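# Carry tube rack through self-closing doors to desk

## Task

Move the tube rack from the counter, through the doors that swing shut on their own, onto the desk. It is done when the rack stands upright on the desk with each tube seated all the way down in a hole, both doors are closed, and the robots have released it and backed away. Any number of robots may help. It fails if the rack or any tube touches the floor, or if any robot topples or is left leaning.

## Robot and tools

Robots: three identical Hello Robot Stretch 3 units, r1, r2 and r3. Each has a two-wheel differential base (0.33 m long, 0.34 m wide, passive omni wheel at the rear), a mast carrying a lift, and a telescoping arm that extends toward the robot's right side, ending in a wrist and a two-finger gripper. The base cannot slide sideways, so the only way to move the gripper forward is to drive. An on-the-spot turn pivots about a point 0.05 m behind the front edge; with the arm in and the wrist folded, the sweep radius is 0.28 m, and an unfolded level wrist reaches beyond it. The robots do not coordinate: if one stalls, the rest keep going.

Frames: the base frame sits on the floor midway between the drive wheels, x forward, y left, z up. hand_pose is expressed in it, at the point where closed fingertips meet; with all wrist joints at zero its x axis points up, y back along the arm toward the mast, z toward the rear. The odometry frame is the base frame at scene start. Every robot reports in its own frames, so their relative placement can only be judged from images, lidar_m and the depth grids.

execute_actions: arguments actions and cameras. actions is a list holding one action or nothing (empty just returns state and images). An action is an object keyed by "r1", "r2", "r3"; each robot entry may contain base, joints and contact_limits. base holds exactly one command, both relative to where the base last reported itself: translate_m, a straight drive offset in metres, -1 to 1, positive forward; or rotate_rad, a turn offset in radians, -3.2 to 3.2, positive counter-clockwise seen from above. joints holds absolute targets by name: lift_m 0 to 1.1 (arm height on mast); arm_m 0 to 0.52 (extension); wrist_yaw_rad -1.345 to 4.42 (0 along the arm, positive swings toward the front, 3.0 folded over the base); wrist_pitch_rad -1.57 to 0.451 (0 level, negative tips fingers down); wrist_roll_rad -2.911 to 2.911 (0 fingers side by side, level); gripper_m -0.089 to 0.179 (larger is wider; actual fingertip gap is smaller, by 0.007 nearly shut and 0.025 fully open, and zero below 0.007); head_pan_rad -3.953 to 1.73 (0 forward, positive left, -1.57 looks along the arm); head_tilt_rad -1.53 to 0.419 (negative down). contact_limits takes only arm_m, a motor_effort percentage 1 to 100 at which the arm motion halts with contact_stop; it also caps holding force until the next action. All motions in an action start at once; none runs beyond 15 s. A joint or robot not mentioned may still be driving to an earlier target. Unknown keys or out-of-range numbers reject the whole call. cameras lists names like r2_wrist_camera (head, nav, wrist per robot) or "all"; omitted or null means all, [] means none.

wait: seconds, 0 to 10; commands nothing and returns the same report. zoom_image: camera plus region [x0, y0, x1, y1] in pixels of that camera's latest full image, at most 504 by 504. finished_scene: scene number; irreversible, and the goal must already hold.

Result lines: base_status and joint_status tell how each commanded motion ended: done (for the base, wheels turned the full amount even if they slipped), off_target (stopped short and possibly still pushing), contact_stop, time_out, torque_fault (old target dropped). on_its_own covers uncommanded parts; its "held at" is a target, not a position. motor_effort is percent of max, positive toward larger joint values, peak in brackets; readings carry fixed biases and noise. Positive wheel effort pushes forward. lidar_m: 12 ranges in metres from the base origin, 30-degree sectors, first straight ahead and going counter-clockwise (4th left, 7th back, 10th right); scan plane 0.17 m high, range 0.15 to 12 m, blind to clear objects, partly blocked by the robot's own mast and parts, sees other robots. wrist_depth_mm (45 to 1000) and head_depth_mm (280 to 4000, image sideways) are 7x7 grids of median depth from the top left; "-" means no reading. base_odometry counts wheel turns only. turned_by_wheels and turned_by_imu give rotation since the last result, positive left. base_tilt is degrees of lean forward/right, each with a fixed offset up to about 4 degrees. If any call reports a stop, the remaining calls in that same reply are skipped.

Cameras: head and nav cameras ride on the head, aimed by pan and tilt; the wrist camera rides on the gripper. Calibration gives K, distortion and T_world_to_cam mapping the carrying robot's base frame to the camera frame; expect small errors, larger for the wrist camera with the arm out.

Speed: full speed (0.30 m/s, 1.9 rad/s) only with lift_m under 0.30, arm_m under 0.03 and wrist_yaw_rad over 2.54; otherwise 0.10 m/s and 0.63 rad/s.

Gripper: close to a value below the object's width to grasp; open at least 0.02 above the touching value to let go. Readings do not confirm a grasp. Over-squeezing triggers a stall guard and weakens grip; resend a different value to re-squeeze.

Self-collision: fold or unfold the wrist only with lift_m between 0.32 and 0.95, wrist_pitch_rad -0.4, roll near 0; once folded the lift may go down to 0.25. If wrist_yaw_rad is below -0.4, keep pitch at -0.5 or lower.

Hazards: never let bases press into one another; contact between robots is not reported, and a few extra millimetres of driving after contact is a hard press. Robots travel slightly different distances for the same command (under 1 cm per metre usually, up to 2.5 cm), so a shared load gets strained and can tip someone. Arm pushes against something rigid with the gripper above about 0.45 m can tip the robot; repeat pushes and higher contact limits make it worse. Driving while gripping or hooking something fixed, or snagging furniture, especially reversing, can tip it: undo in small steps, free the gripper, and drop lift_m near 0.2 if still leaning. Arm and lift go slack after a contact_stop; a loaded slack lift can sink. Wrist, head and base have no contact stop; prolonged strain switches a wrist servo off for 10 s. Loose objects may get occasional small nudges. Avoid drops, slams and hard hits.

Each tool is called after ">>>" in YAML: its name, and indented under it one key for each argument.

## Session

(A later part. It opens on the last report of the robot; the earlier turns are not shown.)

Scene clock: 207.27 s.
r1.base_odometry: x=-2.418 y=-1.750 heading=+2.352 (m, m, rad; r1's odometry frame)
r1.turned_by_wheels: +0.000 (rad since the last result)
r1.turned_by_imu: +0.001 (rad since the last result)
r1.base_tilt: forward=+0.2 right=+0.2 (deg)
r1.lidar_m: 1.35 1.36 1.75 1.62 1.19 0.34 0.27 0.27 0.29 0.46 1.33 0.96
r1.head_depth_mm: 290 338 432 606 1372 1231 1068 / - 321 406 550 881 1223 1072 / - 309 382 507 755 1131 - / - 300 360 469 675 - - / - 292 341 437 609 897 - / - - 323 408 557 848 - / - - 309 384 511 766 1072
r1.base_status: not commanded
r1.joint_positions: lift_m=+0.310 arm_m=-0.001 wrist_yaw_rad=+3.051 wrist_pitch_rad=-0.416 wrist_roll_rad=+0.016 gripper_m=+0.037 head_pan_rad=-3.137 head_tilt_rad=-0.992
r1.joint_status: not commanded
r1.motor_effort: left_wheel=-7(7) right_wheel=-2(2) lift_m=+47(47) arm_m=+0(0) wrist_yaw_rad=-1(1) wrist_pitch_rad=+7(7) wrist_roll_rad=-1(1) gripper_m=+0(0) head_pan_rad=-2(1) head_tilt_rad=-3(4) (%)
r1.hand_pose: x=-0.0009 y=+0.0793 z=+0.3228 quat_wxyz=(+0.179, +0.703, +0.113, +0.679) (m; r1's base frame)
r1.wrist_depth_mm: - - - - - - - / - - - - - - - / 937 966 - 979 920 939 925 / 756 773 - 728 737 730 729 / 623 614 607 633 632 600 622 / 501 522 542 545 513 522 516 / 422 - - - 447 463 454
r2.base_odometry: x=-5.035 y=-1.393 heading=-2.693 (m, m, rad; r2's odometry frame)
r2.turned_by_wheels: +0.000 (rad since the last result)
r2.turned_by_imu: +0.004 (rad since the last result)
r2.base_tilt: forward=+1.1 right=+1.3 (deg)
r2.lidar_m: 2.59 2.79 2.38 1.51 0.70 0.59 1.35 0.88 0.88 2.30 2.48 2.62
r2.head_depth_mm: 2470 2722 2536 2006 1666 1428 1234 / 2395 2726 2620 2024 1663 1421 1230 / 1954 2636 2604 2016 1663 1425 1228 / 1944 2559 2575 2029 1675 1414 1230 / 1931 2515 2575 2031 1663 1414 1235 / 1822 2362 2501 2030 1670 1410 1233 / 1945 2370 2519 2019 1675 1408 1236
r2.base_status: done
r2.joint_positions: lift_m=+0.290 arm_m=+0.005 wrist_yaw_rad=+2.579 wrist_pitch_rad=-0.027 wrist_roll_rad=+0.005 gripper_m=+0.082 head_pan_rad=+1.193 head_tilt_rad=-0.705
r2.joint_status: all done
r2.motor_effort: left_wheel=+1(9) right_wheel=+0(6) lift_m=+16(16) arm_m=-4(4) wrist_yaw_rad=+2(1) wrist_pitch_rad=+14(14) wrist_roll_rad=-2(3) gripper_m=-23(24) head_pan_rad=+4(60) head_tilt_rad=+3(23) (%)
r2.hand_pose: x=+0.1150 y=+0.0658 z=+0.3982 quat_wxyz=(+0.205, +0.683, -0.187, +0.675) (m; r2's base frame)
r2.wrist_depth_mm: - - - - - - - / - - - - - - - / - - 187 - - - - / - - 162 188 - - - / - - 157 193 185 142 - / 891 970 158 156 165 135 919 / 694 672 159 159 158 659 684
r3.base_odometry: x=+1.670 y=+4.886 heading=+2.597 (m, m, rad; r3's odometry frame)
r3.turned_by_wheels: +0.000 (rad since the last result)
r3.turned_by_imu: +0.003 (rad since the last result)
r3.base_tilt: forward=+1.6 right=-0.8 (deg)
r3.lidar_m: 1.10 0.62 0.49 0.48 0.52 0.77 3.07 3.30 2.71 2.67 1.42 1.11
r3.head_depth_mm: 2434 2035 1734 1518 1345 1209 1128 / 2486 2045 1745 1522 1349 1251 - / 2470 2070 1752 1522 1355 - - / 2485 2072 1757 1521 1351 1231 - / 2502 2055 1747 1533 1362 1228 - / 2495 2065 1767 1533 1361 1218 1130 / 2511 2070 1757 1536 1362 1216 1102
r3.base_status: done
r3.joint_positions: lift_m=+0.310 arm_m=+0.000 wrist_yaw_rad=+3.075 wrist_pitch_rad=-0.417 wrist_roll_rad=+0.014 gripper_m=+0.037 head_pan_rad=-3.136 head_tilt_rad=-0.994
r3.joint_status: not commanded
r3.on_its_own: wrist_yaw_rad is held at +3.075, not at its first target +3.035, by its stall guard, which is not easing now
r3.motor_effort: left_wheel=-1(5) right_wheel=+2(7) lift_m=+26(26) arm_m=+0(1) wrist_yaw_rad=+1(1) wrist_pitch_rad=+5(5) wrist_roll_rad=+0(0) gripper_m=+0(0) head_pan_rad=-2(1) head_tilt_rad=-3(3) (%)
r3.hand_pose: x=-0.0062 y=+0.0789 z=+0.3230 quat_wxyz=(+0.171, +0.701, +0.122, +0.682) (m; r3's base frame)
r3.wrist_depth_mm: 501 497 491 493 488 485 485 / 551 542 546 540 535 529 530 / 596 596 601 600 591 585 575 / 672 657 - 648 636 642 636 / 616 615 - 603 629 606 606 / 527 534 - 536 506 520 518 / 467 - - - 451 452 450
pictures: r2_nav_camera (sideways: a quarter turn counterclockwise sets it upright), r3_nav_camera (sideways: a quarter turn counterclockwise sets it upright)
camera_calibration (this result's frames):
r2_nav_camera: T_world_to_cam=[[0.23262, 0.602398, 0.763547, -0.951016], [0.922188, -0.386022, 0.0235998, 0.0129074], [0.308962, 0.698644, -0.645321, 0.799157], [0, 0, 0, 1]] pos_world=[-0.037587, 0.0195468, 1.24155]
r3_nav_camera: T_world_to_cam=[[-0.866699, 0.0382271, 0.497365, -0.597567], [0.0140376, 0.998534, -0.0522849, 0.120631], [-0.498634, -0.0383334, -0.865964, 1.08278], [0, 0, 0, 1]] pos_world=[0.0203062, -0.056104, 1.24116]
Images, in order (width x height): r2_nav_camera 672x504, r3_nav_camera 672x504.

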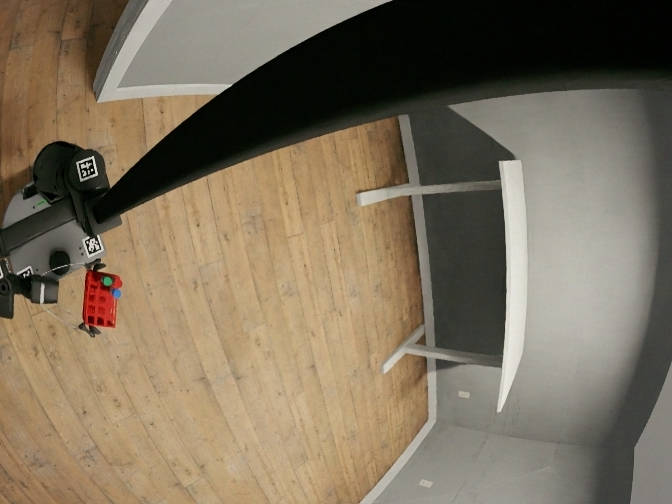

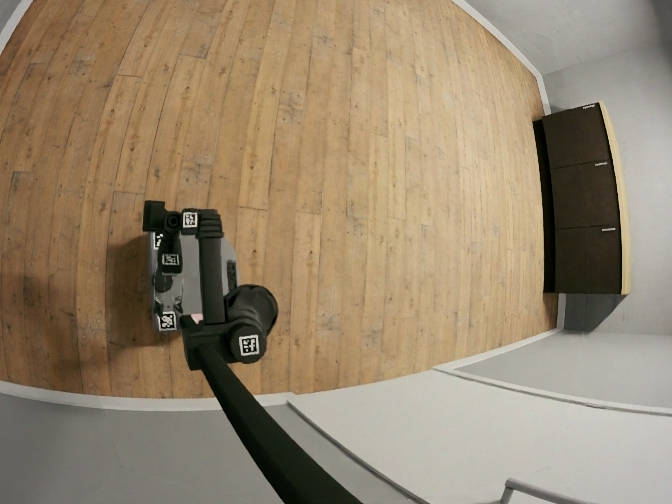

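>>> execute_actions:
  actions:
    - {"r2":{"base":{"rotate_rad":1.05}},"r1":{"base":{"translate_m":0.15}}}
  cameras: []

>>> execute_actions:
  actions:
    - {"r2":{"base":{"translate_m":1.0}},"r1":{"base":{"translate_m":0.35}}}
  cameras: ["r1_nav_camera"]

>>> execute_actions:
  actions:
    - {"r2":{"base":{"translate_m":0.35}},"r1":{"base":{"translate_m":0.25}}}
  cameras: []

>>> execute_actions:
  actions:
    - {"r2":{"base":{"rotate_rad":1.95},"joints":{"head_pan_rad":-1.57,"lift_m":0.8,"wrist_yaw_rad":1.6}},"r1":{"base":{"translate_m":0.3}}}
  cameras: ["r1_nav_camera","r2_nav_camera","r2_head_camera"]

Scene clock: 217.00 s.
r1.base_odometry: x=-2.524 y=-1.643 heading=+2.352 (m, m, rad; r1's odometry frame)
r1.turned_by_wheels: +0.000 (rad since the last result)
r1.turned_by_imu: +0.002 (rad since the last result)
r1.base_tilt: forward=+0.2 right=+0.1 (deg)
r1.lidar_m: 1.19 1.21 1.56 1.71 1.42 0.30 0.28 0.28 0.35 3.83 1.14 0.84
r1.head_depth_mm: - 296 354 465 677 1235 1071 / - 295 349 456 657 1174 1074 / - 294 344 447 639 913 - / - 291 339 438 621 - - / - 288 334 430 604 918 - / - 288 329 422 588 963 - / - 287 324 415 574 937 1068
r1.base_status: done
r1.joint_positions: lift_m=+0.310 arm_m=-0.001 wrist_yaw_rad=+3.051 wrist_pitch_rad=-0.416 wrist_roll_rad=+0.016 gripper_m=+0.037 head_pan_rad=-3.137 head_tilt_rad=-0.993
r1.joint_status: not commanded
r1.motor_effort: left_wheel=-11(59) right_wheel=-4(25) lift_m=+46(47) arm_m=+0(0) wrist_yaw_rad=+0(0) wrist_pitch_rad=+7(7) wrist_roll_rad=+0(1) gripper_m=+0(0) head_pan_rad=-2(2) head_tilt_rad=-3(4) (%)
r1.hand_pose: x=-0.0008 y=+0.0793 z=+0.3228 quat_wxyz=(+0.179, +0.703, +0.113, +0.679) (m; r1's base frame)
r1.wrist_depth_mm: - - - - - - - / - - - - - - - / 885 961 - 939 961 935 941 / 368 754 - 728 725 760 747 / 358 615 620 620 640 607 598 / 352 512 553 539 501 515 517 / 342 - - - 456 455 455
r2.base_odometry: x=-5.035 y=-1.393 heading=-1.643 (m, m, rad; r2's odometry frame)
r2.turned_by_wheels: +1.050 (rad since the last result)
r2.turned_by_imu: +1.062 (rad since the last result)
r2.base_tilt: forward=+1.1 right=+1.3 (deg)
r2.lidar_m: 2.38 1.47 0.70 0.59 1.27 0.87 0.88 2.30 2.49 2.62 2.58 2.80
r2.head_depth_mm: 909 1061 1270 1596 1671 1419 1235 / 807 926 1077 1313 1584 1423 1232 / 724 821 947 1113 1361 1420 1234 / 659 740 838 969 1143 1350 1234 / 605 670 752 855 988 1168 1232 / 558 614 681 762 862 1007 1184 / 520 561 613 683 806 1353 1229
r2.base_status: done
r2.joint_positions: lift_m=+0.290 arm_m=+0.005 wrist_yaw_rad=+2.579 wrist_pitch_rad=-0.027 wrist_roll_rad=+0.005 gripper_m=+0.082 head_pan_rad=+1.193 head_tilt_rad=-0.704
r2.joint_status: not commanded
r2.motor_effort: left_wheel=-2(8) right_wheel=+3(10) lift_m=+16(15) arm_m=-4(3) wrist_yaw_rad=+1(1) wrist_pitch_rad=+15(14) wrist_roll_rad=-2(3) gripper_m=-24(23) head_pan_rad=+4(4) head_tilt_rad=+2(3) (%)
r2.hand_pose: x=+0.1150 y=+0.0658 z=+0.3982 quat_wxyz=(+0.205, +0.683, -0.187, +0.675) (m; r2's base frame)
r2.wrist_depth_mm: - 539 714 974 - - - / - 560 711 - - - - / - 593 190 - - - - / - 594 162 189 - - - / - 615 157 194 185 142 - / 890 889 158 156 164 134 944 / 675 659 158 158 159 660 687
r3.base_odometry: x=+1.670 y=+4.886 heading=+2.597 (m, m, rad; r3's odometry frame)
r3.turned_by_wheels: +0.000 (rad since the last result)
r3.turned_by_imu: +0.001 (rad since the last result)
r3.base_tilt: forward=+1.6 right=-0.7 (deg)
r3.lidar_m: 1.10 0.62 0.49 0.48 0.52 0.78 3.08 3.30 2.71 2.67 1.42 1.12
r3.head_depth_mm: 2447 2045 1751 1526 1344 1215 1130 / 2481 2037 1746 1517 1360 1253 - / 2489 2050 1746 1531 1351 - - / 2507 2075 1748 1535 1349 1237 - / 2484 2056 1752 1521 1365 1229 - / 2495 2060 1753 1523 1366 1219 1137 / 2529 2057 1765 1539 1361 1218 1105
r3.base_status: not commanded
r3.joint_positions: lift_m=+0.310 arm_m=+0.000 wrist_yaw_rad=+3.075 wrist_pitch_rad=-0.417 wrist_roll_rad=+0.014 gripper_m=+0.037 head_pan_rad=-3.136 head_tilt_rad=-0.994
r3.joint_status: not commanded
r3.on_its_own: wrist_yaw_rad is held at +3.075, not at its first target +3.035, by its stall guard, which is not easing now
r3.motor_effort: left_wheel=-1(1) right_wheel=+2(2) lift_m=+26(26) arm_m=+1(1) wrist_yaw_rad=+1(0) wrist_pitch_rad=+5(5) wrist_roll_rad=+1(0) gripper_m=+0(0) head_pan_rad=-3(3) head_tilt_rad=-2(3) (%)
r3.hand_pose: x=-0.0062 y=+0.0789 z=+0.3230 quat_wxyz=(+0.171, +0.701, +0.122, +0.682) (m; r3's base frame)
r3.wrist_depth_mm: 502 496 496 492 483 483 479 / 546 546 535 536 528 533 526 / 596 602 592 595 600 587 588 / 668 659 - 650 643 638 633 / 620 614 - 601 634 613 609 / 525 526 - 539 507 514 518 / 467 - - - 452 453 447
pictures: none
No camera images: the call's "cameras" was empty. Leave "cameras" out to get every camera's image.

Scene clock: 222.10 s.
r1.base_odometry: x=-2.770 y=-1.395 heading=+2.353 (m, m, rad; r1's odometry frame)
r1.turned_by_wheels: +0.000 (rad since the last result)
r1.turned_by_imu: +0.001 (rad since the last result)
r1.base_tilt: forward=+0.2 right=+0.1 (deg)
r1.lidar_m: 0.85 0.86 1.11 1.68 0.29 0.27 0.27 0.34 0.72 3.81 0.60 0.72
r1.head_depth_mm: - - 298 353 454 1222 1067 / - - 309 379 498 726 1073 / - 287 328 411 549 706 - / - 295 350 445 614 - - / - 306 375 488 694 1060 - / 286 323 404 536 800 1174 - / 294 345 437 599 947 1186 1066
r1.base_status: done
r1.joint_positions: lift_m=+0.310 arm_m=-0.001 wrist_yaw_rad=+3.051 wrist_pitch_rad=-0.416 wrist_roll_rad=+0.016 gripper_m=+0.037 head_pan_rad=-3.137 head_tilt_rad=-0.993
r1.joint_status: not commanded
r1.motor_effort: left_wheel=-4(4) right_wheel=-11(12) lift_m=+46(46) arm_m=+0(0) wrist_yaw_rad=+0(1) wrist_pitch_rad=+6(6) wrist_roll_rad=-1(1) gripper_m=+0(0) head_pan_rad=-2(2) head_tilt_rad=-3(3) (%)
r1.hand_pose: x=-0.0008 y=+0.0793 z=+0.3228 quat_wxyz=(+0.179, +0.703, +0.113, +0.679) (m; r1's base frame)
r1.wrist_depth_mm: - - - - - - 904 / 248 - - - - - 868 / 251 - - 919 905 911 871 / 259 729 - 740 725 727 730 / 269 352 627 623 629 601 599 / 278 352 540 531 506 520 514 / 284 - - - 453 450 456
r2.base_odometry: x=-5.108 y=-2.390 heading=-1.643 (m, m, rad; r2's odometry frame)
r2.turned_by_wheels: +0.000 (rad since the last result)
r2.turned_by_imu: +0.005 (rad since the last result)
r2.base_tilt: forward=+1.1 right=+1.3 (deg)
r2.lidar_m: 1.54 1.09 1.19 0.95 0.94 1.01 1.86 3.21 2.79 2.22 2.20 1.41
r2.head_depth_mm: 1511 1627 1810 1952 1677 1392 1231 / 1405 1628 1893 2032 1652 1418 1234 / 1268 1438 1646 1893 1675 1416 1240 / 1156 1301 1465 1692 1668 1413 1241 / 1060 1175 1316 1493 1629 1410 1236 / 976 1070 1190 1341 1522 1420 1226 / 912 990 1091 1209 1372 1413 1233
r2.base_status: done
r2.joint_positions: lift_m=+0.290 arm_m=+0.005 wrist_yaw_rad=+2.579 wrist_pitch_rad=-0.027 wrist_roll_rad=+0.005 gripper_m=+0.082 head_pan_rad=+1.193 head_tilt_rad=-0.704
r2.joint_status: not commanded
r2.motor_effort: left_wheel=-2(5) right_wheel=+3(9) lift_m=+16(16) arm_m=-3(3) wrist_yaw_rad=+2(1) wrist_pitch_rad=+14(14) wrist_roll_rad=-2(3) gripper_m=-23(23) head_pan_rad=+4(5) head_tilt_rad=+3(2) (%)
r2.hand_pose: x=+0.1150 y=+0.0658 z=+0.3982 quat_wxyz=(+0.205, +0.683, -0.187, +0.675) (m; r2's base frame)
r2.wrist_depth_mm: 777 922 - - - - - / 772 948 - - - - - / 786 968 188 - - - - / 815 967 162 187 - - - / 829 942 157 193 185 142 - / 808 913 157 156 165 135 944 / 705 672 157 159 158 654 695
r3.base_odometry: x=+1.670 y=+4.886 heading=+2.597 (m, m, rad; r3's odometry frame)
r3.turned_by_wheels: +0.000 (rad since the last result)
r3.turned_by_imu: +0.001 (rad since the last result)
r3.base_tilt: forward=+1.7 right=-0.7 (deg)
r3.lidar_m: 1.10 0.62 0.49 0.48 0.52 0.77 3.07 3.28 2.72 2.68 1.42 1.12
r3.head_depth_mm: 2449 2058 1750 1520 1345 1206 1131 / 2493 2066 1749 1517 1357 1245 - / 2455 2060 1747 1529 1344 - - / 2495 2056 1756 1528 1357 1236 - / 2507 2044 1754 1527 1359 1229 - / 2494 2073 1759 1529 1361 1218 1131 / 2519 2066 1749 1535 1365 1222 1104
r3.base_status: not commanded
r3.joint_positions: lift_m=+0.310 arm_m=+0.000 wrist_yaw_rad=+3.075 wrist_pitch_rad=-0.417 wrist_roll_rad=+0.014 gripper_m=+0.037 head_pan_rad=-3.136 head_tilt_rad=-0.994
r3.joint_status: not commanded
r3.on_its_own: wrist_yaw_rad is held at +3.075, not at its first target +3.035, by its stall guard, which is not easing now
r3.motor_effort: left_wheel=-1(1) right_wheel=+2(1) lift_m=+26(27) arm_m=+0(0) wrist_yaw_rad=+0(0) wrist_pitch_rad=+6(6) wrist_roll_rad=+0(0) gripper_m=+0(0) head_pan_rad=-2(2) head_tilt_rad=-1(4) (%)
r3.hand_pose: x=-0.0062 y=+0.0789 z=+0.3230 quat_wxyz=(+0.171, +0.701, +0.122, +0.682) (m; r3's base frame)
r3.wrist_depth_mm: 497 497 493 491 484 486 479 / 546 546 541 546 539 531 534 / 601 602 592 590 598 591 576 / 673 659 - 646 643 639 631 / 614 611 - 609 626 612 604 / 519 532 - 539 503 521 521 / 464 - - - 447 454 449
pictures: r1_nav_camera (sideways: a quarter turn counterclockwise sets it upright)
camera_calibration (this result's frames):
r1_nav_camera: T_world_to_cam=[[-0.856256, -0.0426672, 0.514786, -0.624154], [-0.0579621, 0.998225, -0.0136736, 0.0730328], [-0.513289, -0.0415462, -0.857209, 1.07667], [0, 0, 0, 1]] pos_world=[0.0224425, -0.0548024, 1.24524]
Images, in order (width x height): r1_nav_camera 672x504.

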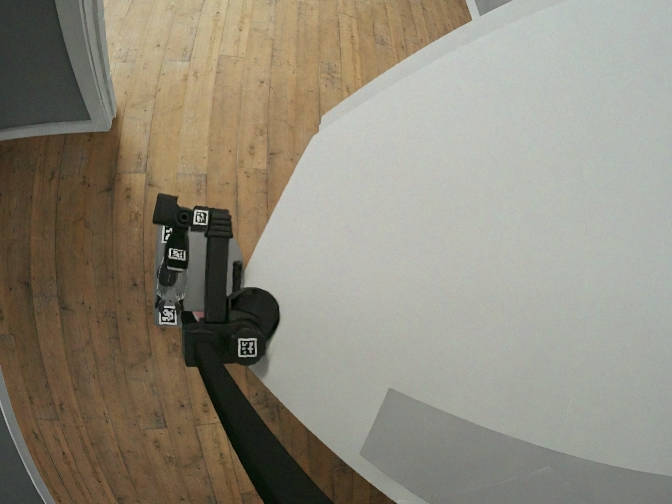

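Scene clock: 225.67 s.
r1.base_odometry: x=-2.946 y=-1.217 heading=+2.353 (m, m, rad; r1's odometry frame)
r1.turned_by_wheels: +0.000 (rad since the last result)
r1.turned_by_imu: +0.001 (rad since the last result)
r1.base_tilt: forward=+0.2 right=+0.1 (deg)
r1.lidar_m: 0.60 0.61 0.78 1.69 1.81 0.27 0.28 0.42 3.27 0.52 0.54 0.64
r1.head_depth_mm: - 1722 1756 1560 1366 1232 1071 / - - 316 1481 1364 1216 1072 / - 295 340 420 610 1248 - / - 315 380 482 653 - - / 298 351 434 568 817 1202 - / 323 393 500 686 1092 1194 - / 359 447 591 873 1292 1183 1070
r1.base_status: done
r1.joint_positions: lift_m=+0.310 arm_m=-0.001 wrist_yaw_rad=+3.051 wrist_pitch_rad=-0.416 wrist_roll_rad=+0.016 gripper_m=+0.037 head_pan_rad=-3.137 head_tilt_rad=-0.993
r1.joint_status: not commanded
r1.motor_effort: left_wheel=-3(4) right_wheel=-10(11) lift_m=+46(46) arm_m=+0(0) wrist_yaw_rad=-1(0) wrist_pitch_rad=+7(6) wrist_roll_rad=-1(0) gripper_m=-1(0) head_pan_rad=-2(2) head_tilt_rad=-2(3) (%)
r1.hand_pose: x=-0.0008 y=+0.0793 z=+0.3228 quat_wxyz=(+0.179, +0.703, +0.113, +0.679) (m; r1's base frame)
r1.wrist_depth_mm: - - - - - 918 655 / - - - - - 939 654 / 941 999 - 961 941 851 653 / 743 761 - 748 722 737 647 / 631 620 622 624 639 625 612 / 549 530 542 527 506 516 521 / 452 - - - 458 445 449
r2.base_odometry: x=-5.133 y=-2.739 heading=-1.644 (m, m, rad; r2's odometry frame)
r2.turned_by_wheels: +0.000 (rad since the last result)
r2.turned_by_imu: +0.002 (rad since the last result)
r2.base_tilt: forward=+1.1 right=+1.3 (deg)
r2.lidar_m: 1.21 1.19 0.83 1.08 1.07 1.16 2.19 3.53 2.61 2.08 2.06 1.08
r2.head_depth_mm: 1178 919 670 527 1624 1419 1241 / 1278 1306 669 562 1259 1381 1237 / 1378 1494 669 1868 1675 1387 1236 / 1324 1482 670 1872 1659 1419 1233 / 1219 1344 1410 1722 1660 1413 1229 / 1123 1229 1372 1549 1635 1407 1237 / 1046 1138 1245 1395 1543 1417 1225
r2.base_status: done
r2.joint_positions: lift_m=+0.290 arm_m=+0.005 wrist_yaw_rad=+2.579 wrist_pitch_rad=-0.027 wrist_roll_rad=+0.005 gripper_m=+0.082 head_pan_rad=+1.193 head_tilt_rad=-0.704
r2.joint_status: not commanded
r2.motor_effort: left_wheel=-3(7) right_wheel=+4(9) lift_m=+15(16) arm_m=-3(3) wrist_yaw_rad=+1(1) wrist_pitch_rad=+14(15) wrist_roll_rad=-2(2) gripper_m=-24(23) head_pan_rad=+4(4) head_tilt_rad=+3(2) (%)
r2.hand_pose: x=+0.1150 y=+0.0658 z=+0.3982 quat_wxyz=(+0.205, +0.683, -0.187, +0.675) (m; r2's base frame)
r2.wrist_depth_mm: 875 - - - - - 908 / 887 - - - - - 909 / 894 - 189 883 - - 910 / 902 - 163 187 - - 932 / 949 - 157 194 184 142 926 / 869 977 158 156 165 135 900 / 684 690 158 159 158 649 692
r3.base_odometry: x=+1.670 y=+4.886 heading=+2.597 (m, m, rad; r3's odometry frame)
r3.turned_by_wheels: +0.000 (rad since the last result)
r3.turned_by_imu: +0.001 (rad since the last result)
r3.base_tilt: forward=+1.7 right=-0.8 (deg)
r3.lidar_m: 1.10 0.62 0.49 0.48 0.52 0.77 3.07 3.31 2.72 2.67 1.42 1.12
r3.head_depth_mm: 2449 2034 1746 1527 1350 1205 1128 / 2468 2061 1735 1526 1346 1243 - / 2492 2047 1744 1523 1359 - - / 2466 2044 1743 1525 1360 1230 - / 2507 2057 1756 1528 1351 1228 - / 2508 2051 1754 1532 1363 1215 1139 / 2515 2068 1764 1536 1365 1227 1108
r3.base_status: not commanded
r3.joint_positions: lift_m=+0.310 arm_m=+0.000 wrist_yaw_rad=+3.075 wrist_pitch_rad=-0.417 wrist_roll_rad=+0.014 gripper_m=+0.037 head_pan_rad=-3.136 head_tilt_rad=-0.994
r3.joint_status: not commanded
r3.on_its_own: wrist_yaw_rad is held at +3.075, not at its first target +3.035, by its stall guard, which is not easing now
r3.motor_effort: left_wheel=-1(1) right_wheel=+2(2) lift_m=+26(26) arm_m=+0(1) wrist_yaw_rad=+0(1) wrist_pitch_rad=+5(5) wrist_roll_rad=+0(0) gripper_m=+0(0) head_pan_rad=-2(2) head_tilt_rad=-2(2) (%)
r3.hand_pose: x=-0.0062 y=+0.0789 z=+0.3230 quat_wxyz=(+0.171, +0.701, +0.122, +0.682) (m; r3's base frame)
r3.wrist_depth_mm: 506 501 494 494 492 488 481 / 540 543 544 544 530 534 526 / 607 600 602 597 589 581 582 / 678 652 - 648 648 639 632 / 614 616 - 604 628 606 604 / 525 527 - 532 507 522 517 / 464 - - - 452 451 450
pictures: none
No camera images: the call's "cameras" was empty. Leave "cameras" out to get every camera's image.

Scene clock: 231.13 s.
r1.base_odometry: x=-3.158 y=-1.004 heading=+2.353 (m, m, rad; r1's odometry frame)
r1.turned_by_wheels: +0.000 (rad since the last result)
r1.turned_by_imu: +0.001 (rad since the last result)
r1.base_tilt: forward=+0.2 right=+0.1 (deg)
r1.lidar_m: 0.30 0.31 0.39 0.88 1.74 1.91 1.79 0.72 0.53 0.50 0.48 0.32
r1.head_depth_mm: 1685 1981 1809 1556 1381 1232 1071 / 1677 1968 1787 1550 1364 1226 1075 / 1668 1930 1775 1537 1361 1253 - / 1651 1924 1756 1517 1347 - - / 1636 1906 1737 1511 1333 1220 - / 1636 1871 1728 1497 1330 1191 - / 1617 1865 1706 1482 1320 1181 1065
r1.base_status: done
r1.joint_positions: lift_m=+0.310 arm_m=-0.001 wrist_yaw_rad=+3.051 wrist_pitch_rad=-0.416 wrist_roll_rad=+0.016 gripper_m=+0.037 head_pan_rad=-3.137 head_tilt_rad=-0.993
r1.joint_status: not commanded
r1.motor_effort: left_wheel=+0(5) right_wheel=+0(8) lift_m=+46(46) arm_m=+0(0) wrist_yaw_rad=-1(1) wrist_pitch_rad=+6(7) wrist_roll_rad=-1(1) gripper_m=-1(0) head_pan_rad=-1(1) head_tilt_rad=-3(3) (%)
r1.hand_pose: x=-0.0008 y=+0.0793 z=+0.3228 quat_wxyz=(+0.179, +0.703, +0.113, +0.679) (m; r1's base frame)
r1.wrist_depth_mm: - - - - 787 466 333 / - - - - 800 486 340 / 944 968 - 967 789 484 346 / 753 756 - 742 697 490 346 / 627 614 630 618 629 497 351 / 525 513 546 531 502 495 357 / 460 - - - 450 442 360
r2.base_odometry: x=-5.133 y=-2.739 heading=+0.306 (m, m, rad; r2's odometry frame)
r2.turned_by_wheels: +1.950 (rad since the last result)
r2.turned_by_imu: +1.974 (rad since the last result)
r2.base_tilt: forward=+1.1 right=+1.3 (deg)
r2.lidar_m: 1.07 1.11 1.69 3.53 2.92 2.14 2.06 1.08 1.24 1.20 0.83 1.11
r2.head_depth_mm: 1048 918 672 527 1630 1408 - / 1047 916 671 528 1630 1420 - / 1047 920 670 527 1626 1427 - / 1042 921 670 527 1625 1423 1232 / 1050 920 671 528 1628 1420 1237 / 1040 920 672 527 1617 1413 1282 / 1046 918 670 529 1507 1322 1234
r2.base_status: done
r2.joint_positions: lift_m=+0.799 arm_m=+0.005 wrist_yaw_rad=+1.602 wrist_pitch_rad=-0.027 wrist_roll_rad=+0.005 gripper_m=+0.082 head_pan_rad=-1.563 head_tilt_rad=-0.704
r2.joint_status: all done
r2.motor_effort: left_wheel=-2(8) right_wheel=+4(9) lift_m=+33(35) arm_m=-5(4) wrist_yaw_rad=-3(5) wrist_pitch_rad=+15(15) wrist_roll_rad=-2(3) gripper_m=-23(23) head_pan_rad=-4(59) head_tilt_rad=+2(3) (%)
r2.hand_pose: x=+0.2340 y=-0.1423 z=+0.9071 quat_wxyz=(+0.498, +0.516, -0.486, +0.500) (m; r2's base frame)
r2.wrist_depth_mm: - 995 969 978 932 900 897 / - - 975 989 967 957 926 / - - 189 - 965 975 922 / - - 162 187 - - 993 / - - 156 194 184 142 993 / - - 158 156 164 134 - / - - 158 158 158 - -
r3.base_odometry: x=+1.670 y=+4.886 heading=+2.597 (m, m, rad; r3's odometry frame)
r3.turned_by_wheels: +0.000 (rad since the last result)
r3.turned_by_imu: +0.001 (rad since the last result)
r3.base_tilt: forward=+1.7 right=-0.8 (deg)
r3.lidar_m: 1.10 0.62 0.49 0.48 0.52 0.77 3.08 3.31 2.71 2.67 1.42 1.12
r3.head_depth_mm: 2447 2039 1739 1528 1350 1210 1131 / 2474 2066 1744 1524 1352 1245 - / 2478 2026 1753 1537 1354 - - / 2457 2067 1742 1528 1348 1235 - / 2495 2058 1756 1534 1357 1220 - / 2503 2062 1758 1531 1356 1216 1137 / 2550 2070 1779 1544 1358 1226 1104
r3.base_status: not commanded
r3.joint_positions: lift_m=+0.310 arm_m=+0.000 wrist_yaw_rad=+3.075 wrist_pitch_rad=-0.417 wrist_roll_rad=+0.014 gripper_m=+0.037 head_pan_rad=-3.136 head_tilt_rad=-0.994
r3.joint_status: not commanded
r3.on_its_own: wrist_yaw_rad is held at +3.075, not at its first target +3.035, by its stall guard, which is not easing now
r3.motor_effort: left_wheel=-1(1) right_wheel=+2(1) lift_m=+26(26) arm_m=+0(1) wrist_yaw_rad=+0(1) wrist_pitch_rad=+5(5) wrist_roll_rad=+0(0) gripper_m=+0(0) head_pan_rad=-3(3) head_tilt_rad=-2(1) (%)
r3.hand_pose: x=-0.0062 y=+0.0789 z=+0.3230 quat_wxyz=(+0.171, +0.701, +0.122, +0.682) (m; r3's base frame)
r3.wrist_depth_mm: 499 498 495 492 488 487 480 / 540 549 537 539 534 529 533 / 606 607 604 591 589 589 576 / 675 651 - 646 641 635 626 / 614 609 - 611 627 609 608 / 521 537 - 532 510 520 514 / 468 - - - 453 456 453
pictures: r1_nav_camera (sideways: a quarter turn counterclockwise sets it upright), r2_head_camera (sideways: a quarter turn clockwise sets it upright), r2_nav_camera (sideways: a quarter turn counterclockwise sets it upright)
camera_calibration (this result's frames):
r1_nav_camera: T_world_to_cam=[[-0.856256, -0.0426668, 0.514786, -0.624154], [-0.0579616, 0.998225, -0.0136736, 0.0730328], [-0.513289, -0.0415459, -0.85721, 1.07667], [0, 0, 0, 1]] pos_world=[0.0224425, -0.0548024, 1.24524]
r2_head_camera: T_world_to_cam=[[0.0211548, 0.633203, -0.773697, 1.02753], [0.999546, -0.0300077, 0.00277143, -0.00973026], [-0.021462, -0.773404, -0.63355, 0.778576], [0, 0, 0, 1]] pos_world=[0.00469852, -0.0487701, 1.28829]
r2_nav_camera: T_world_to_cam=[[0.011113, -0.645291, 0.763856, -0.950067], [-0.999664, 0.0107096, 0.0235909, 0.0246423], [-0.0234036, -0.763862, -0.644955, 0.800709], [0, 0, 0, 1]] pos_world=[0.0539316, -0.00170285, 1.24155]
Images, in order (width x height): r1_nav_camera 672x504, r2_head_camera 896x504, r2_nav_camera 672x504.

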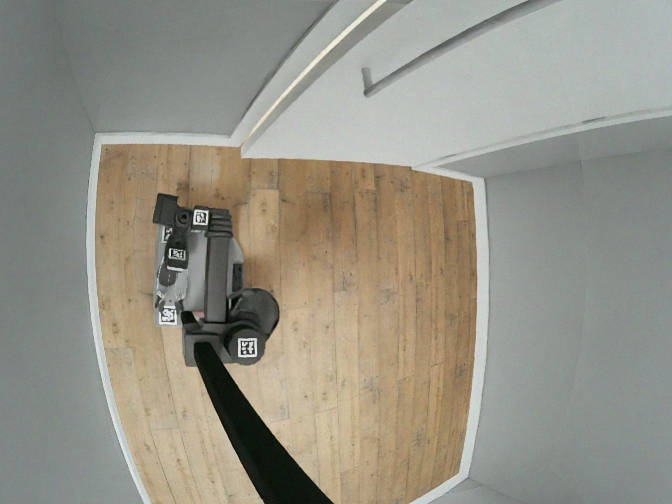

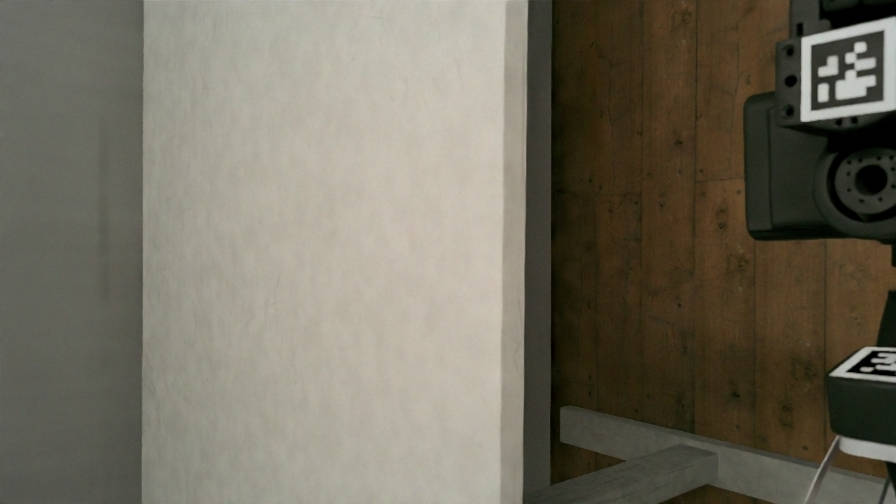

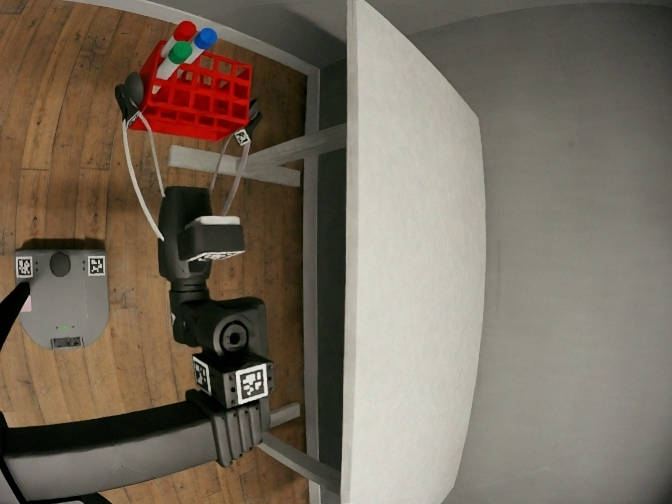

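>>> execute_actions:
  actions:
    - {"r2":{"joints":{"lift_m":0.935}}}
  cameras: []

>>> execute_actions:
  actions:
    - {"r2":{"joints":{"wrist_yaw_rad":0,"arm_m":0.25}}}
  cameras: []

>>> execute_actions:
  actions:
    - {"r2":{"joints":{"lift_m":0.893}}}
  cameras: ["r2_wrist_camera","r2_nav_camera","r1_nav_camera"]

Scene clock: 239.00 s.
r1.base_odometry: x=-3.158 y=-1.004 heading=+2.353 (m, m, rad; r1's odometry frame)
r1.turned_by_wheels: +0.000 (rad since the last result)
r1.turned_by_imu: +0.002 (rad since the last result)
r1.base_tilt: forward=+0.2 right=+0.1 (deg)
r1.lidar_m: 0.30 0.31 0.39 0.88 1.74 1.91 1.80 0.79 0.54 0.50 0.48 0.32
r1.head_depth_mm: 1689 1983 1797 1559 1379 1228 1067 / 1674 1972 1796 1546 1368 1224 1074 / 1669 1937 1769 1544 1358 1249 - / 1663 1922 1766 1527 1347 - - / 1647 1909 1732 1510 1330 1221 - / 1622 1880 1733 1497 1328 1191 - / 1616 1852 1697 1493 1318 1177 1073
r1.base_status: not commanded
r1.joint_positions: lift_m=+0.310 arm_m=-0.001 wrist_yaw_rad=+3.051 wrist_pitch_rad=-0.416 wrist_roll_rad=+0.016 gripper_m=+0.037 head_pan_rad=-3.137 head_tilt_rad=-0.993
r1.joint_status: not commanded
r1.motor_effort: left_wheel=+0(0) right_wheel=+0(0) lift_m=+46(46) arm_m=+0(0) wrist_yaw_rad=-2(0) wrist_pitch_rad=+7(7) wrist_roll_rad=-1(1) gripper_m=+0(1) head_pan_rad=-1(1) head_tilt_rad=-3(3) (%)
r1.hand_pose: x=-0.0008 y=+0.0793 z=+0.3228 quat_wxyz=(+0.179, +0.703, +0.113, +0.679) (m; r1's base frame)
r1.wrist_depth_mm: - - - - 791 465 330 / - - - - 816 469 337 / 957 966 - 940 810 494 345 / 757 756 - 758 697 497 350 / 613 616 625 607 644 486 351 / 525 529 548 536 520 498 355 / 460 - - - 464 439 357
r2.base_odometry: x=-5.133 y=-2.739 heading=+0.306 (m, m, rad; r2's odometry frame)
r2.turned_by_wheels: +0.000 (rad since the last result)
r2.turned_by_imu: +0.000 (rad since the last result)
r2.base_tilt: forward=+1.1 right=+1.3 (deg)
r2.lidar_m: 1.07 1.11 1.62 3.52 2.93 2.14 2.06 1.08 1.24 1.20 0.83 1.11
r2.head_depth_mm: 1047 918 669 527 - - 1188 / 1041 919 671 527 1689 - - / 1047 920 670 526 1706 - - / 1045 921 671 527 1615 1446 - / 1048 920 670 526 1625 1461 - / 1041 917 671 529 1624 1468 - / 1047 919 673 528 1526 - -
r2.base_status: not commanded
r2.joint_positions: lift_m=+0.934 arm_m=+0.005 wrist_yaw_rad=+1.602 wrist_pitch_rad=-0.027 wrist_roll_rad=+0.005 gripper_m=+0.082 head_pan_rad=-1.563 head_tilt_rad=-0.704
r2.joint_status: all done
r2.motor_effort: left_wheel=-2(3) right_wheel=+3(4) lift_m=+34(35) arm_m=-4(4) wrist_yaw_rad=-2(2) wrist_pitch_rad=+15(15) wrist_roll_rad=-2(3) gripper_m=-23(23) head_pan_rad=-5(4) head_tilt_rad=+2(2) (%)
r2.hand_pose: x=+0.2340 y=-0.1423 z=+1.0421 quat_wxyz=(+0.498, +0.516, -0.486, +0.500) (m; r2's base frame)
r2.wrist_depth_mm: - 987 997 969 958 914 909 / - - 970 961 951 951 938 / - - 186 - 994 996 977 / - - 163 188 - - 981 / - - 157 194 184 142 437 / - - 158 156 163 135 318 / - - 157 158 159 - -
r3.base_odometry: x=+1.670 y=+4.886 heading=+2.597 (m, m, rad; r3's odometry frame)
r3.turned_by_wheels: +0.000 (rad since the last result)
r3.turned_by_imu: +0.001 (rad since the last result)
r3.base_tilt: forward=+1.7 right=-0.8 (deg)
r3.lidar_m: 1.10 0.62 0.49 0.48 0.52 0.77 3.05 3.28 2.72 2.67 1.43 1.12
r3.head_depth_mm: 2411 2030 1739 1522 1358 1213 1127 / 2476 2034 1758 1521 1348 1254 - / 2472 2051 1736 1520 1356 - - / 2480 2059 1743 1523 1357 1230 - / 2509 2065 1760 1527 1358 1228 - / 2474 2065 1759 1527 1357 1220 1137 / 2514 2081 1779 1537 1362 1223 1103
r3.base_status: not commanded
r3.joint_positions: lift_m=+0.310 arm_m=+0.000 wrist_yaw_rad=+3.075 wrist_pitch_rad=-0.417 wrist_roll_rad=+0.014 gripper_m=+0.037 head_pan_rad=-3.136 head_tilt_rad=-0.994
r3.joint_status: not commanded
r3.on_its_own: wrist_yaw_rad is held at +3.075, not at its first target +3.035, by its stall guard, which is not easing now
r3.motor_effort: left_wheel=-1(1) right_wheel=+2(1) lift_m=+26(26) arm_m=+0(0) wrist_yaw_rad=+0(1) wrist_pitch_rad=+5(5) wrist_roll_rad=+0(0) gripper_m=+0(0) head_pan_rad=-2(2) head_tilt_rad=-3(2) (%)
r3.hand_pose: x=-0.0062 y=+0.0789 z=+0.3230 quat_wxyz=(+0.171, +0.701, +0.122, +0.682) (m; r3's base frame)
r3.wrist_depth_mm: 503 492 489 488 488 483 482 / 548 542 542 540 527 531 527 / 604 605 597 593 591 584 578 / 672 656 - 644 642 635 635 / 612 609 - 606 627 603 614 / 520 532 - 537 505 522 515 / 470 - - - 450 452 451
pictures: none
No camera images: the call's "cameras" was empty. Leave "cameras" out to get every camera's image.

Scene clock: 242.03 s.
r1.base_odometry: x=-3.158 y=-1.004 heading=+2.353 (m, m, rad; r1's odometry frame)
r1.turned_by_wheels: +0.000 (rad since the last result)
r1.turned_by_imu: +0.001 (rad since the last result)
r1.base_tilt: forward=+0.2 right=+0.1 (deg)
r1.lidar_m: 0.30 0.31 0.39 0.88 1.74 1.91 1.79 0.79 0.54 0.50 0.48 0.32
r1.head_depth_mm: 1682 1977 1802 1561 1382 1231 1069 / 1675 1962 1783 1553 1364 1224 1079 / 1667 1946 1771 1540 1352 1254 - / 1653 1929 1770 1524 1347 - - / 1641 1901 1740 1510 1337 1216 - / 1632 1888 1723 1506 1333 1191 - / 1611 1854 1710 1497 1317 1186 1070
r1.base_status: not commanded
r1.joint_positions: lift_m=+0.310 arm_m=-0.001 wrist_yaw_rad=+3.051 wrist_pitch_rad=-0.416 wrist_roll_rad=+0.016 gripper_m=+0.037 head_pan_rad=-3.137 head_tilt_rad=-0.993
r1.joint_status: not commanded
r1.motor_effort: left_wheel=+0(0) right_wheel=+0(0) lift_m=+46(46) arm_m=+1(0) wrist_yaw_rad=-1(1) wrist_pitch_rad=+7(6) wrist_roll_rad=+0(0) gripper_m=+0(1) head_pan_rad=-2(2) head_tilt_rad=-3(3) (%)
r1.hand_pose: x=-0.0008 y=+0.0793 z=+0.3228 quat_wxyz=(+0.179, +0.703, +0.113, +0.679) (m; r1's base frame)
r1.wrist_depth_mm: - - - - 772 465 332 / - - - - 808 468 333 / 980 936 - 927 790 488 339 / 765 749 - 741 724 492 347 / 609 626 631 619 629 483 347 / 531 528 546 539 513 492 356 / 463 - - - 450 445 360
r2.base_odometry: x=-5.133 y=-2.739 heading=+0.306 (m, m, rad; r2's odometry frame)
r2.turned_by_wheels: +0.000 (rad since the last result)
r2.turned_by_imu: +0.000 (rad since the last result)
r2.base_tilt: forward=+1.1 right=+1.4 (deg)
r2.lidar_m: 1.07 1.11 1.62 3.53 2.93 2.14 2.07 1.08 1.24 1.20 0.83 1.11
r2.head_depth_mm: 1046 996 - 512 1632 1416 1232 / 1046 1028 - 503 1625 1414 1234 / 1043 1028 - 512 1632 1419 1231 / 1029 615 633 518 1635 1412 1230 / 1050 971 672 527 1622 1423 1233 / 1050 919 671 528 1628 1412 1231 / 1044 919 671 527 1502 1336 1219
r2.base_status: not commanded
r2.joint_positions: lift_m=+0.934 arm_m=+0.250 wrist_yaw_rad=+0.001 wrist_pitch_rad=-0.027 wrist_roll_rad=+0.004 gripper_m=+0.082 head_pan_rad=-1.563 head_tilt_rad=-0.704
r2.joint_status: all done
r2.motor_effort: left_wheel=-3(2) right_wheel=+3(4) lift_m=+33(33) arm_m=+2(3) wrist_yaw_rad=-1(5) wrist_pitch_rad=+15(15) wrist_roll_rad=-2(2) gripper_m=-23(23) head_pan_rad=-4(5) head_tilt_rad=+3(1) (%)
r2.hand_pose: x=-0.0211 y=-0.6502 z=+1.0421 quat_wxyz=(+0.706, +0.010, -0.708, -0.010) (m; r2's base frame)
r2.wrist_depth_mm: 704 690 668 671 669 660 650 / 726 707 700 710 692 685 680 / 755 738 187 711 707 703 683 / 761 748 163 189 671 720 731 / 421 461 157 194 185 142 431 / 287 313 157 156 164 135 305 / 233 222 157 158 158 214 224
r3.base_odometry: x=+1.670 y=+4.886 heading=+2.597 (m, m, rad; r3's odometry frame)
r3.turned_by_wheels: +0.000 (rad since the last result)
r3.turned_by_imu: +0.000 (rad since the last result)
r3.base_tilt: forward=+1.7 right=-0.8 (deg)
r3.lidar_m: 1.10 0.62 0.49 0.48 0.52 0.77 3.08 3.30 2.71 2.67 1.42 1.12
r3.head_depth_mm: 2473 2036 1746 1520 1348 1206 1131 / 2476 2054 1742 1526 1345 1256 - / 2474 2042 1747 1531 1353 - - / 2485 2057 1750 1530 1354 1240 - / 2513 2066 1763 1541 1349 1231 - / 2516 2048 1761 1528 1365 1216 1133 / 2492 2070 1767 1540 1364 1216 1108
r3.base_status: not commanded
r3.joint_positions: lift_m=+0.310 arm_m=+0.000 wrist_yaw_rad=+3.075 wrist_pitch_rad=-0.417 wrist_roll_rad=+0.014 gripper_m=+0.037 head_pan_rad=-3.136 head_tilt_rad=-0.994
r3.joint_status: not commanded
r3.on_its_own: wrist_yaw_rad is held at +3.075, not at its first target +3.035, by its stall guard, which is not easing now
r3.motor_effort: left_wheel=-1(1) right_wheel=+1(2) lift_m=+26(26) arm_m=+0(0) wrist_yaw_rad=+0(0) wrist_pitch_rad=+6(5) wrist_roll_rad=+0(0) gripper_m=+0(0) head_pan_rad=-2(2) head_tilt_rad=-2(2) (%)
r3.hand_pose: x=-0.0062 y=+0.0789 z=+0.3230 quat_wxyz=(+0.171, +0.701, +0.122, +0.682) (m; r3's base frame)
r3.wrist_depth_mm: 500 502 492 491 484 486 485 / 550 539 543 539 535 531 532 / 597 601 597 594 596 584 580 / 671 656 - 644 643 637 633 / 612 610 - 614 636 616 606 / 521 527 - 532 500 512 518 / 465 - - - 451 453 454
pictures: none
No camera images: the call's "cameras" was empty. Leave "cameras" out to get every camera's image.

Scene clock: 243.23 s.
r1.base_odometry: x=-3.158 y=-1.004 heading=+2.353 (m, m, rad; r1's odometry frame)
r1.turned_by_wheels: +0.000 (rad since the last result)
r1.turned_by_imu: +0.000 (rad since the last result)
r1.base_tilt: forward=+0.2 right=+0.1 (deg)
r1.lidar_m: 0.30 0.31 0.39 0.88 1.74 1.92 1.79 0.80 0.54 0.50 0.48 0.32
r1.head_depth_mm: 1700 1977 1810 1559 1378 1232 1075 / 1673 1962 1786 1552 1359 1229 1072 / 1666 1942 1778 1533 1356 1255 - / 1664 1917 1763 1514 1346 - - / 1639 1893 1736 1517 1334 1217 - / 1629 1886 1719 1493 1331 1195 - / 1614 1861 1701 1485 1315 1184 1067
r1.base_status: not commanded
r1.joint_positions: lift_m=+0.310 arm_m=-0.001 wrist_yaw_rad=+3.051 wrist_pitch_rad=-0.416 wrist_roll_rad=+0.016 gripper_m=+0.037 head_pan_rad=-3.137 head_tilt_rad=-0.993
r1.joint_status: not commanded
r1.motor_effort: left_wheel=+0(1) right_wheel=+0(0) lift_m=+46(46) arm_m=+1(0) wrist_yaw_rad=+0(1) wrist_pitch_rad=+7(7) wrist_roll_rad=-1(0) gripper_m=+0(1) head_pan_rad=-2(2) head_tilt_rad=-3(3) (%)
r1.hand_pose: x=-0.0008 y=+0.0793 z=+0.3228 quat_wxyz=(+0.179, +0.703, +0.113, +0.679) (m; r1's base frame)
r1.wrist_depth_mm: - - - - 794 469 331 / - - - - 810 479 335 / 978 - - 945 798 490 347 / 767 768 - 754 708 497 350 / 625 617 630 605 635 485 351 / 535 523 545 541 508 494 354 / 459 - - - 450 438 359
r2.base_odometry: x=-5.133 y=-2.739 heading=+0.306 (m, m, rad; r2's odometry frame)
r2.turned_by_wheels: +0.000 (rad since the last result)
r2.turned_by_imu: +0.000 (rad since the last result)
r2.base_tilt: forward=+1.1 right=+1.3 (deg)
r2.lidar_m: 1.07 1.11 1.62 3.53 2.93 2.15 2.06 1.08 1.24 1.20 0.83 1.11
r2.head_depth_mm: 1047 917 - - 1618 1417 1237 / 1049 913 - - 1624 1403 1225 / 1045 918 - - 1632 1410 1233 / 1044 645 653 512 1633 1415 1228 / 1051 917 646 527 1628 1408 1227 / 1046 918 670 528 1621 1419 1232 / 1047 915 672 528 1509 1333 1224
r2.base_status: not commanded
r2.joint_positions: lift_m=+0.893 arm_m=+0.250 wrist_yaw_rad=+0.001 wrist_pitch_rad=-0.027 wrist_roll_rad=+0.004 gripper_m=+0.082 head_pan_rad=-1.563 head_tilt_rad=-0.704
r2.joint_status: all done
r2.motor_effort: left_wheel=-3(3) right_wheel=+4(4) lift_m=+15(28) arm_m=+3(2) wrist_yaw_rad=-1(1) wrist_pitch_rad=+15(15) wrist_roll_rad=-2(2) gripper_m=-23(23) head_pan_rad=-4(5) head_tilt_rad=+2(3) (%)
r2.hand_pose: x=-0.0211 y=-0.6502 z=+1.0011 quat_wxyz=(+0.706, +0.010, -0.708, -0.009) (m; r2's base frame)
r2.wrist_depth_mm: 692 681 696 679 658 642 652 / 704 718 691 695 687 676 668 / 744 733 187 699 712 701 699 / 546 557 163 184 491 582 585 / 306 341 157 194 183 142 315 / 212 227 157 155 164 135 223 / - 162 157 158 158 156 165
r3.base_odometry: x=+1.670 y=+4.886 heading=+2.597 (m, m, rad; r3's odometry frame)
r3.turned_by_wheels: +0.000 (rad since the last result)
r3.turned_by_imu: +0.000 (rad since the last result)
r3.base_tilt: forward=+1.6 right=-0.8 (deg)
r3.lidar_m: 1.10 0.62 0.49 0.48 0.52 0.77 3.06 3.30 2.72 2.67 1.42 1.12
r3.head_depth_mm: 2451 2038 1746 1518 1351 1211 1131 / 2506 2040 1736 1520 1347 1251 - / 2488 2063 1754 1533 1350 - - / 2466 2040 1755 1535 1356 1240 - / 2492 2054 1764 1537 1355 1226 - / 2515 2060 1751 1533 1364 1220 1135 / 2512 2092 1769 1545 1364 1215 1109
r3.base_status: not commanded
r3.joint_positions: lift_m=+0.310 arm_m=+0.000 wrist_yaw_rad=+3.075 wrist_pitch_rad=-0.417 wrist_roll_rad=+0.014 gripper_m=+0.037 head_pan_rad=-3.136 head_tilt_rad=-0.994
r3.joint_status: not commanded
r3.on_its_own: wrist_yaw_rad is held at +3.075, not at its first target +3.035, by its stall guard, which is not easing now
r3.motor_effort: left_wheel=-1(1) right_wheel=+2(1) lift_m=+26(26) arm_m=+0(0) wrist_yaw_rad=+0(1) wrist_pitch_rad=+6(5) wrist_roll_rad=+1(0) gripper_m=+0(0) head_pan_rad=-1(2) head_tilt_rad=-2(2) (%)
r3.hand_pose: x=-0.0062 y=+0.0789 z=+0.3230 quat_wxyz=(+0.171, +0.701, +0.122, +0.682) (m; r3's base frame)
r3.wrist_depth_mm: 498 492 493 490 488 486 484 / 548 546 544 536 534 528 524 / 604 603 592 587 595 578 583 / 672 656 - 648 640 641 631 / 622 606 - 617 622 606 604 / 522 531 - 533 512 518 519 / 471 - - - 452 455 454
pictures: r1_nav_camera (sideways: a quarter turn counterclockwise sets it upright), r2_nav_camera (sideways: a quarter turn counterclockwise sets it upright), r2_wrist_camera
camera_calibration (this result's frames):
r1_nav_camera: T_world_to_cam=[[-0.856256, -0.0426668, 0.514786, -0.624154], [-0.0579616, 0.998225, -0.0136736, 0.0730328], [-0.513289, -0.0415459, -0.85721, 1.07667], [0, 0, 0, 1]] pos_world=[0.0224425, -0.0548024, 1.24524]
r2_nav_camera: T_world_to_cam=[[0.0109952, -0.645293, 0.763856, -0.950067], [-0.999662, 0.0108921, 0.0235909, 0.0246423], [-0.023543, -0.763858, -0.644955, 0.800709], [0, 0, 0, 1]] pos_world=[0.0539313, -0.00171159, 1.24155]
r2_wrist_camera: T_world_to_cam=[[-0.999531, -0.030624, -0.000233985, -0.0362993], [-0.00640564, 0.216532, -0.976255, 1.14422], [0.0299475, -0.975795, -0.216626, -0.255896], [0, 0, 0, 1]] pos_world=[-0.0212894, -0.498574, 1.06161]
Images, in order (width x height): r1_nav_camera 672x504, r2_nav_camera 672x504, r2_wrist_camera 644x364.

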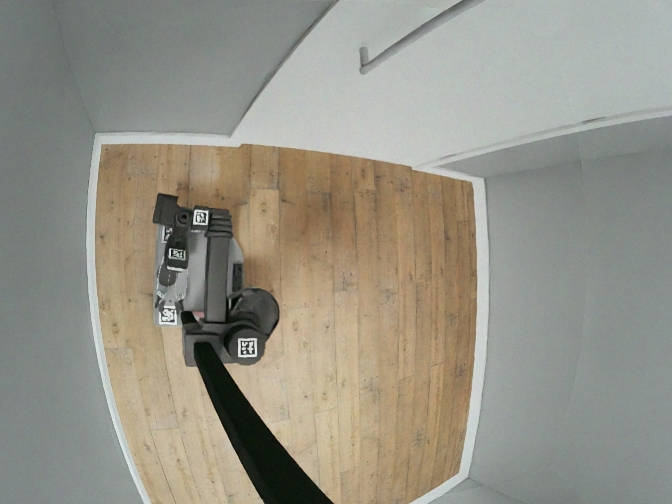

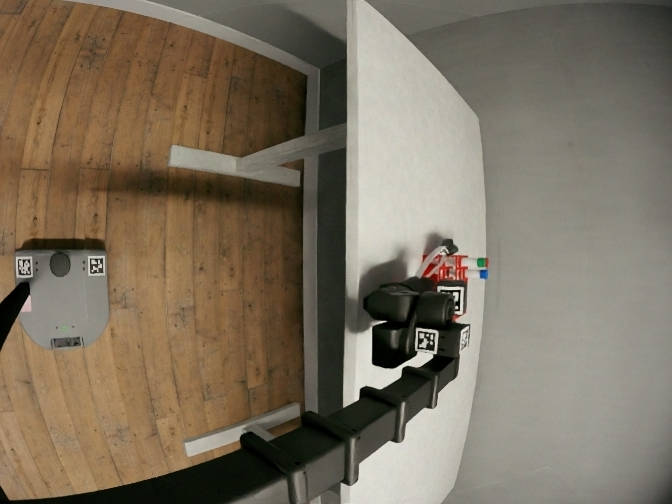

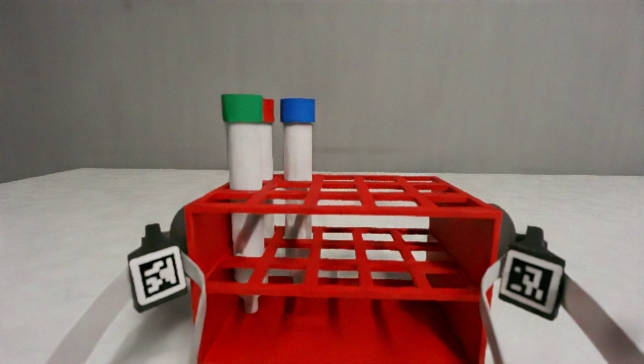

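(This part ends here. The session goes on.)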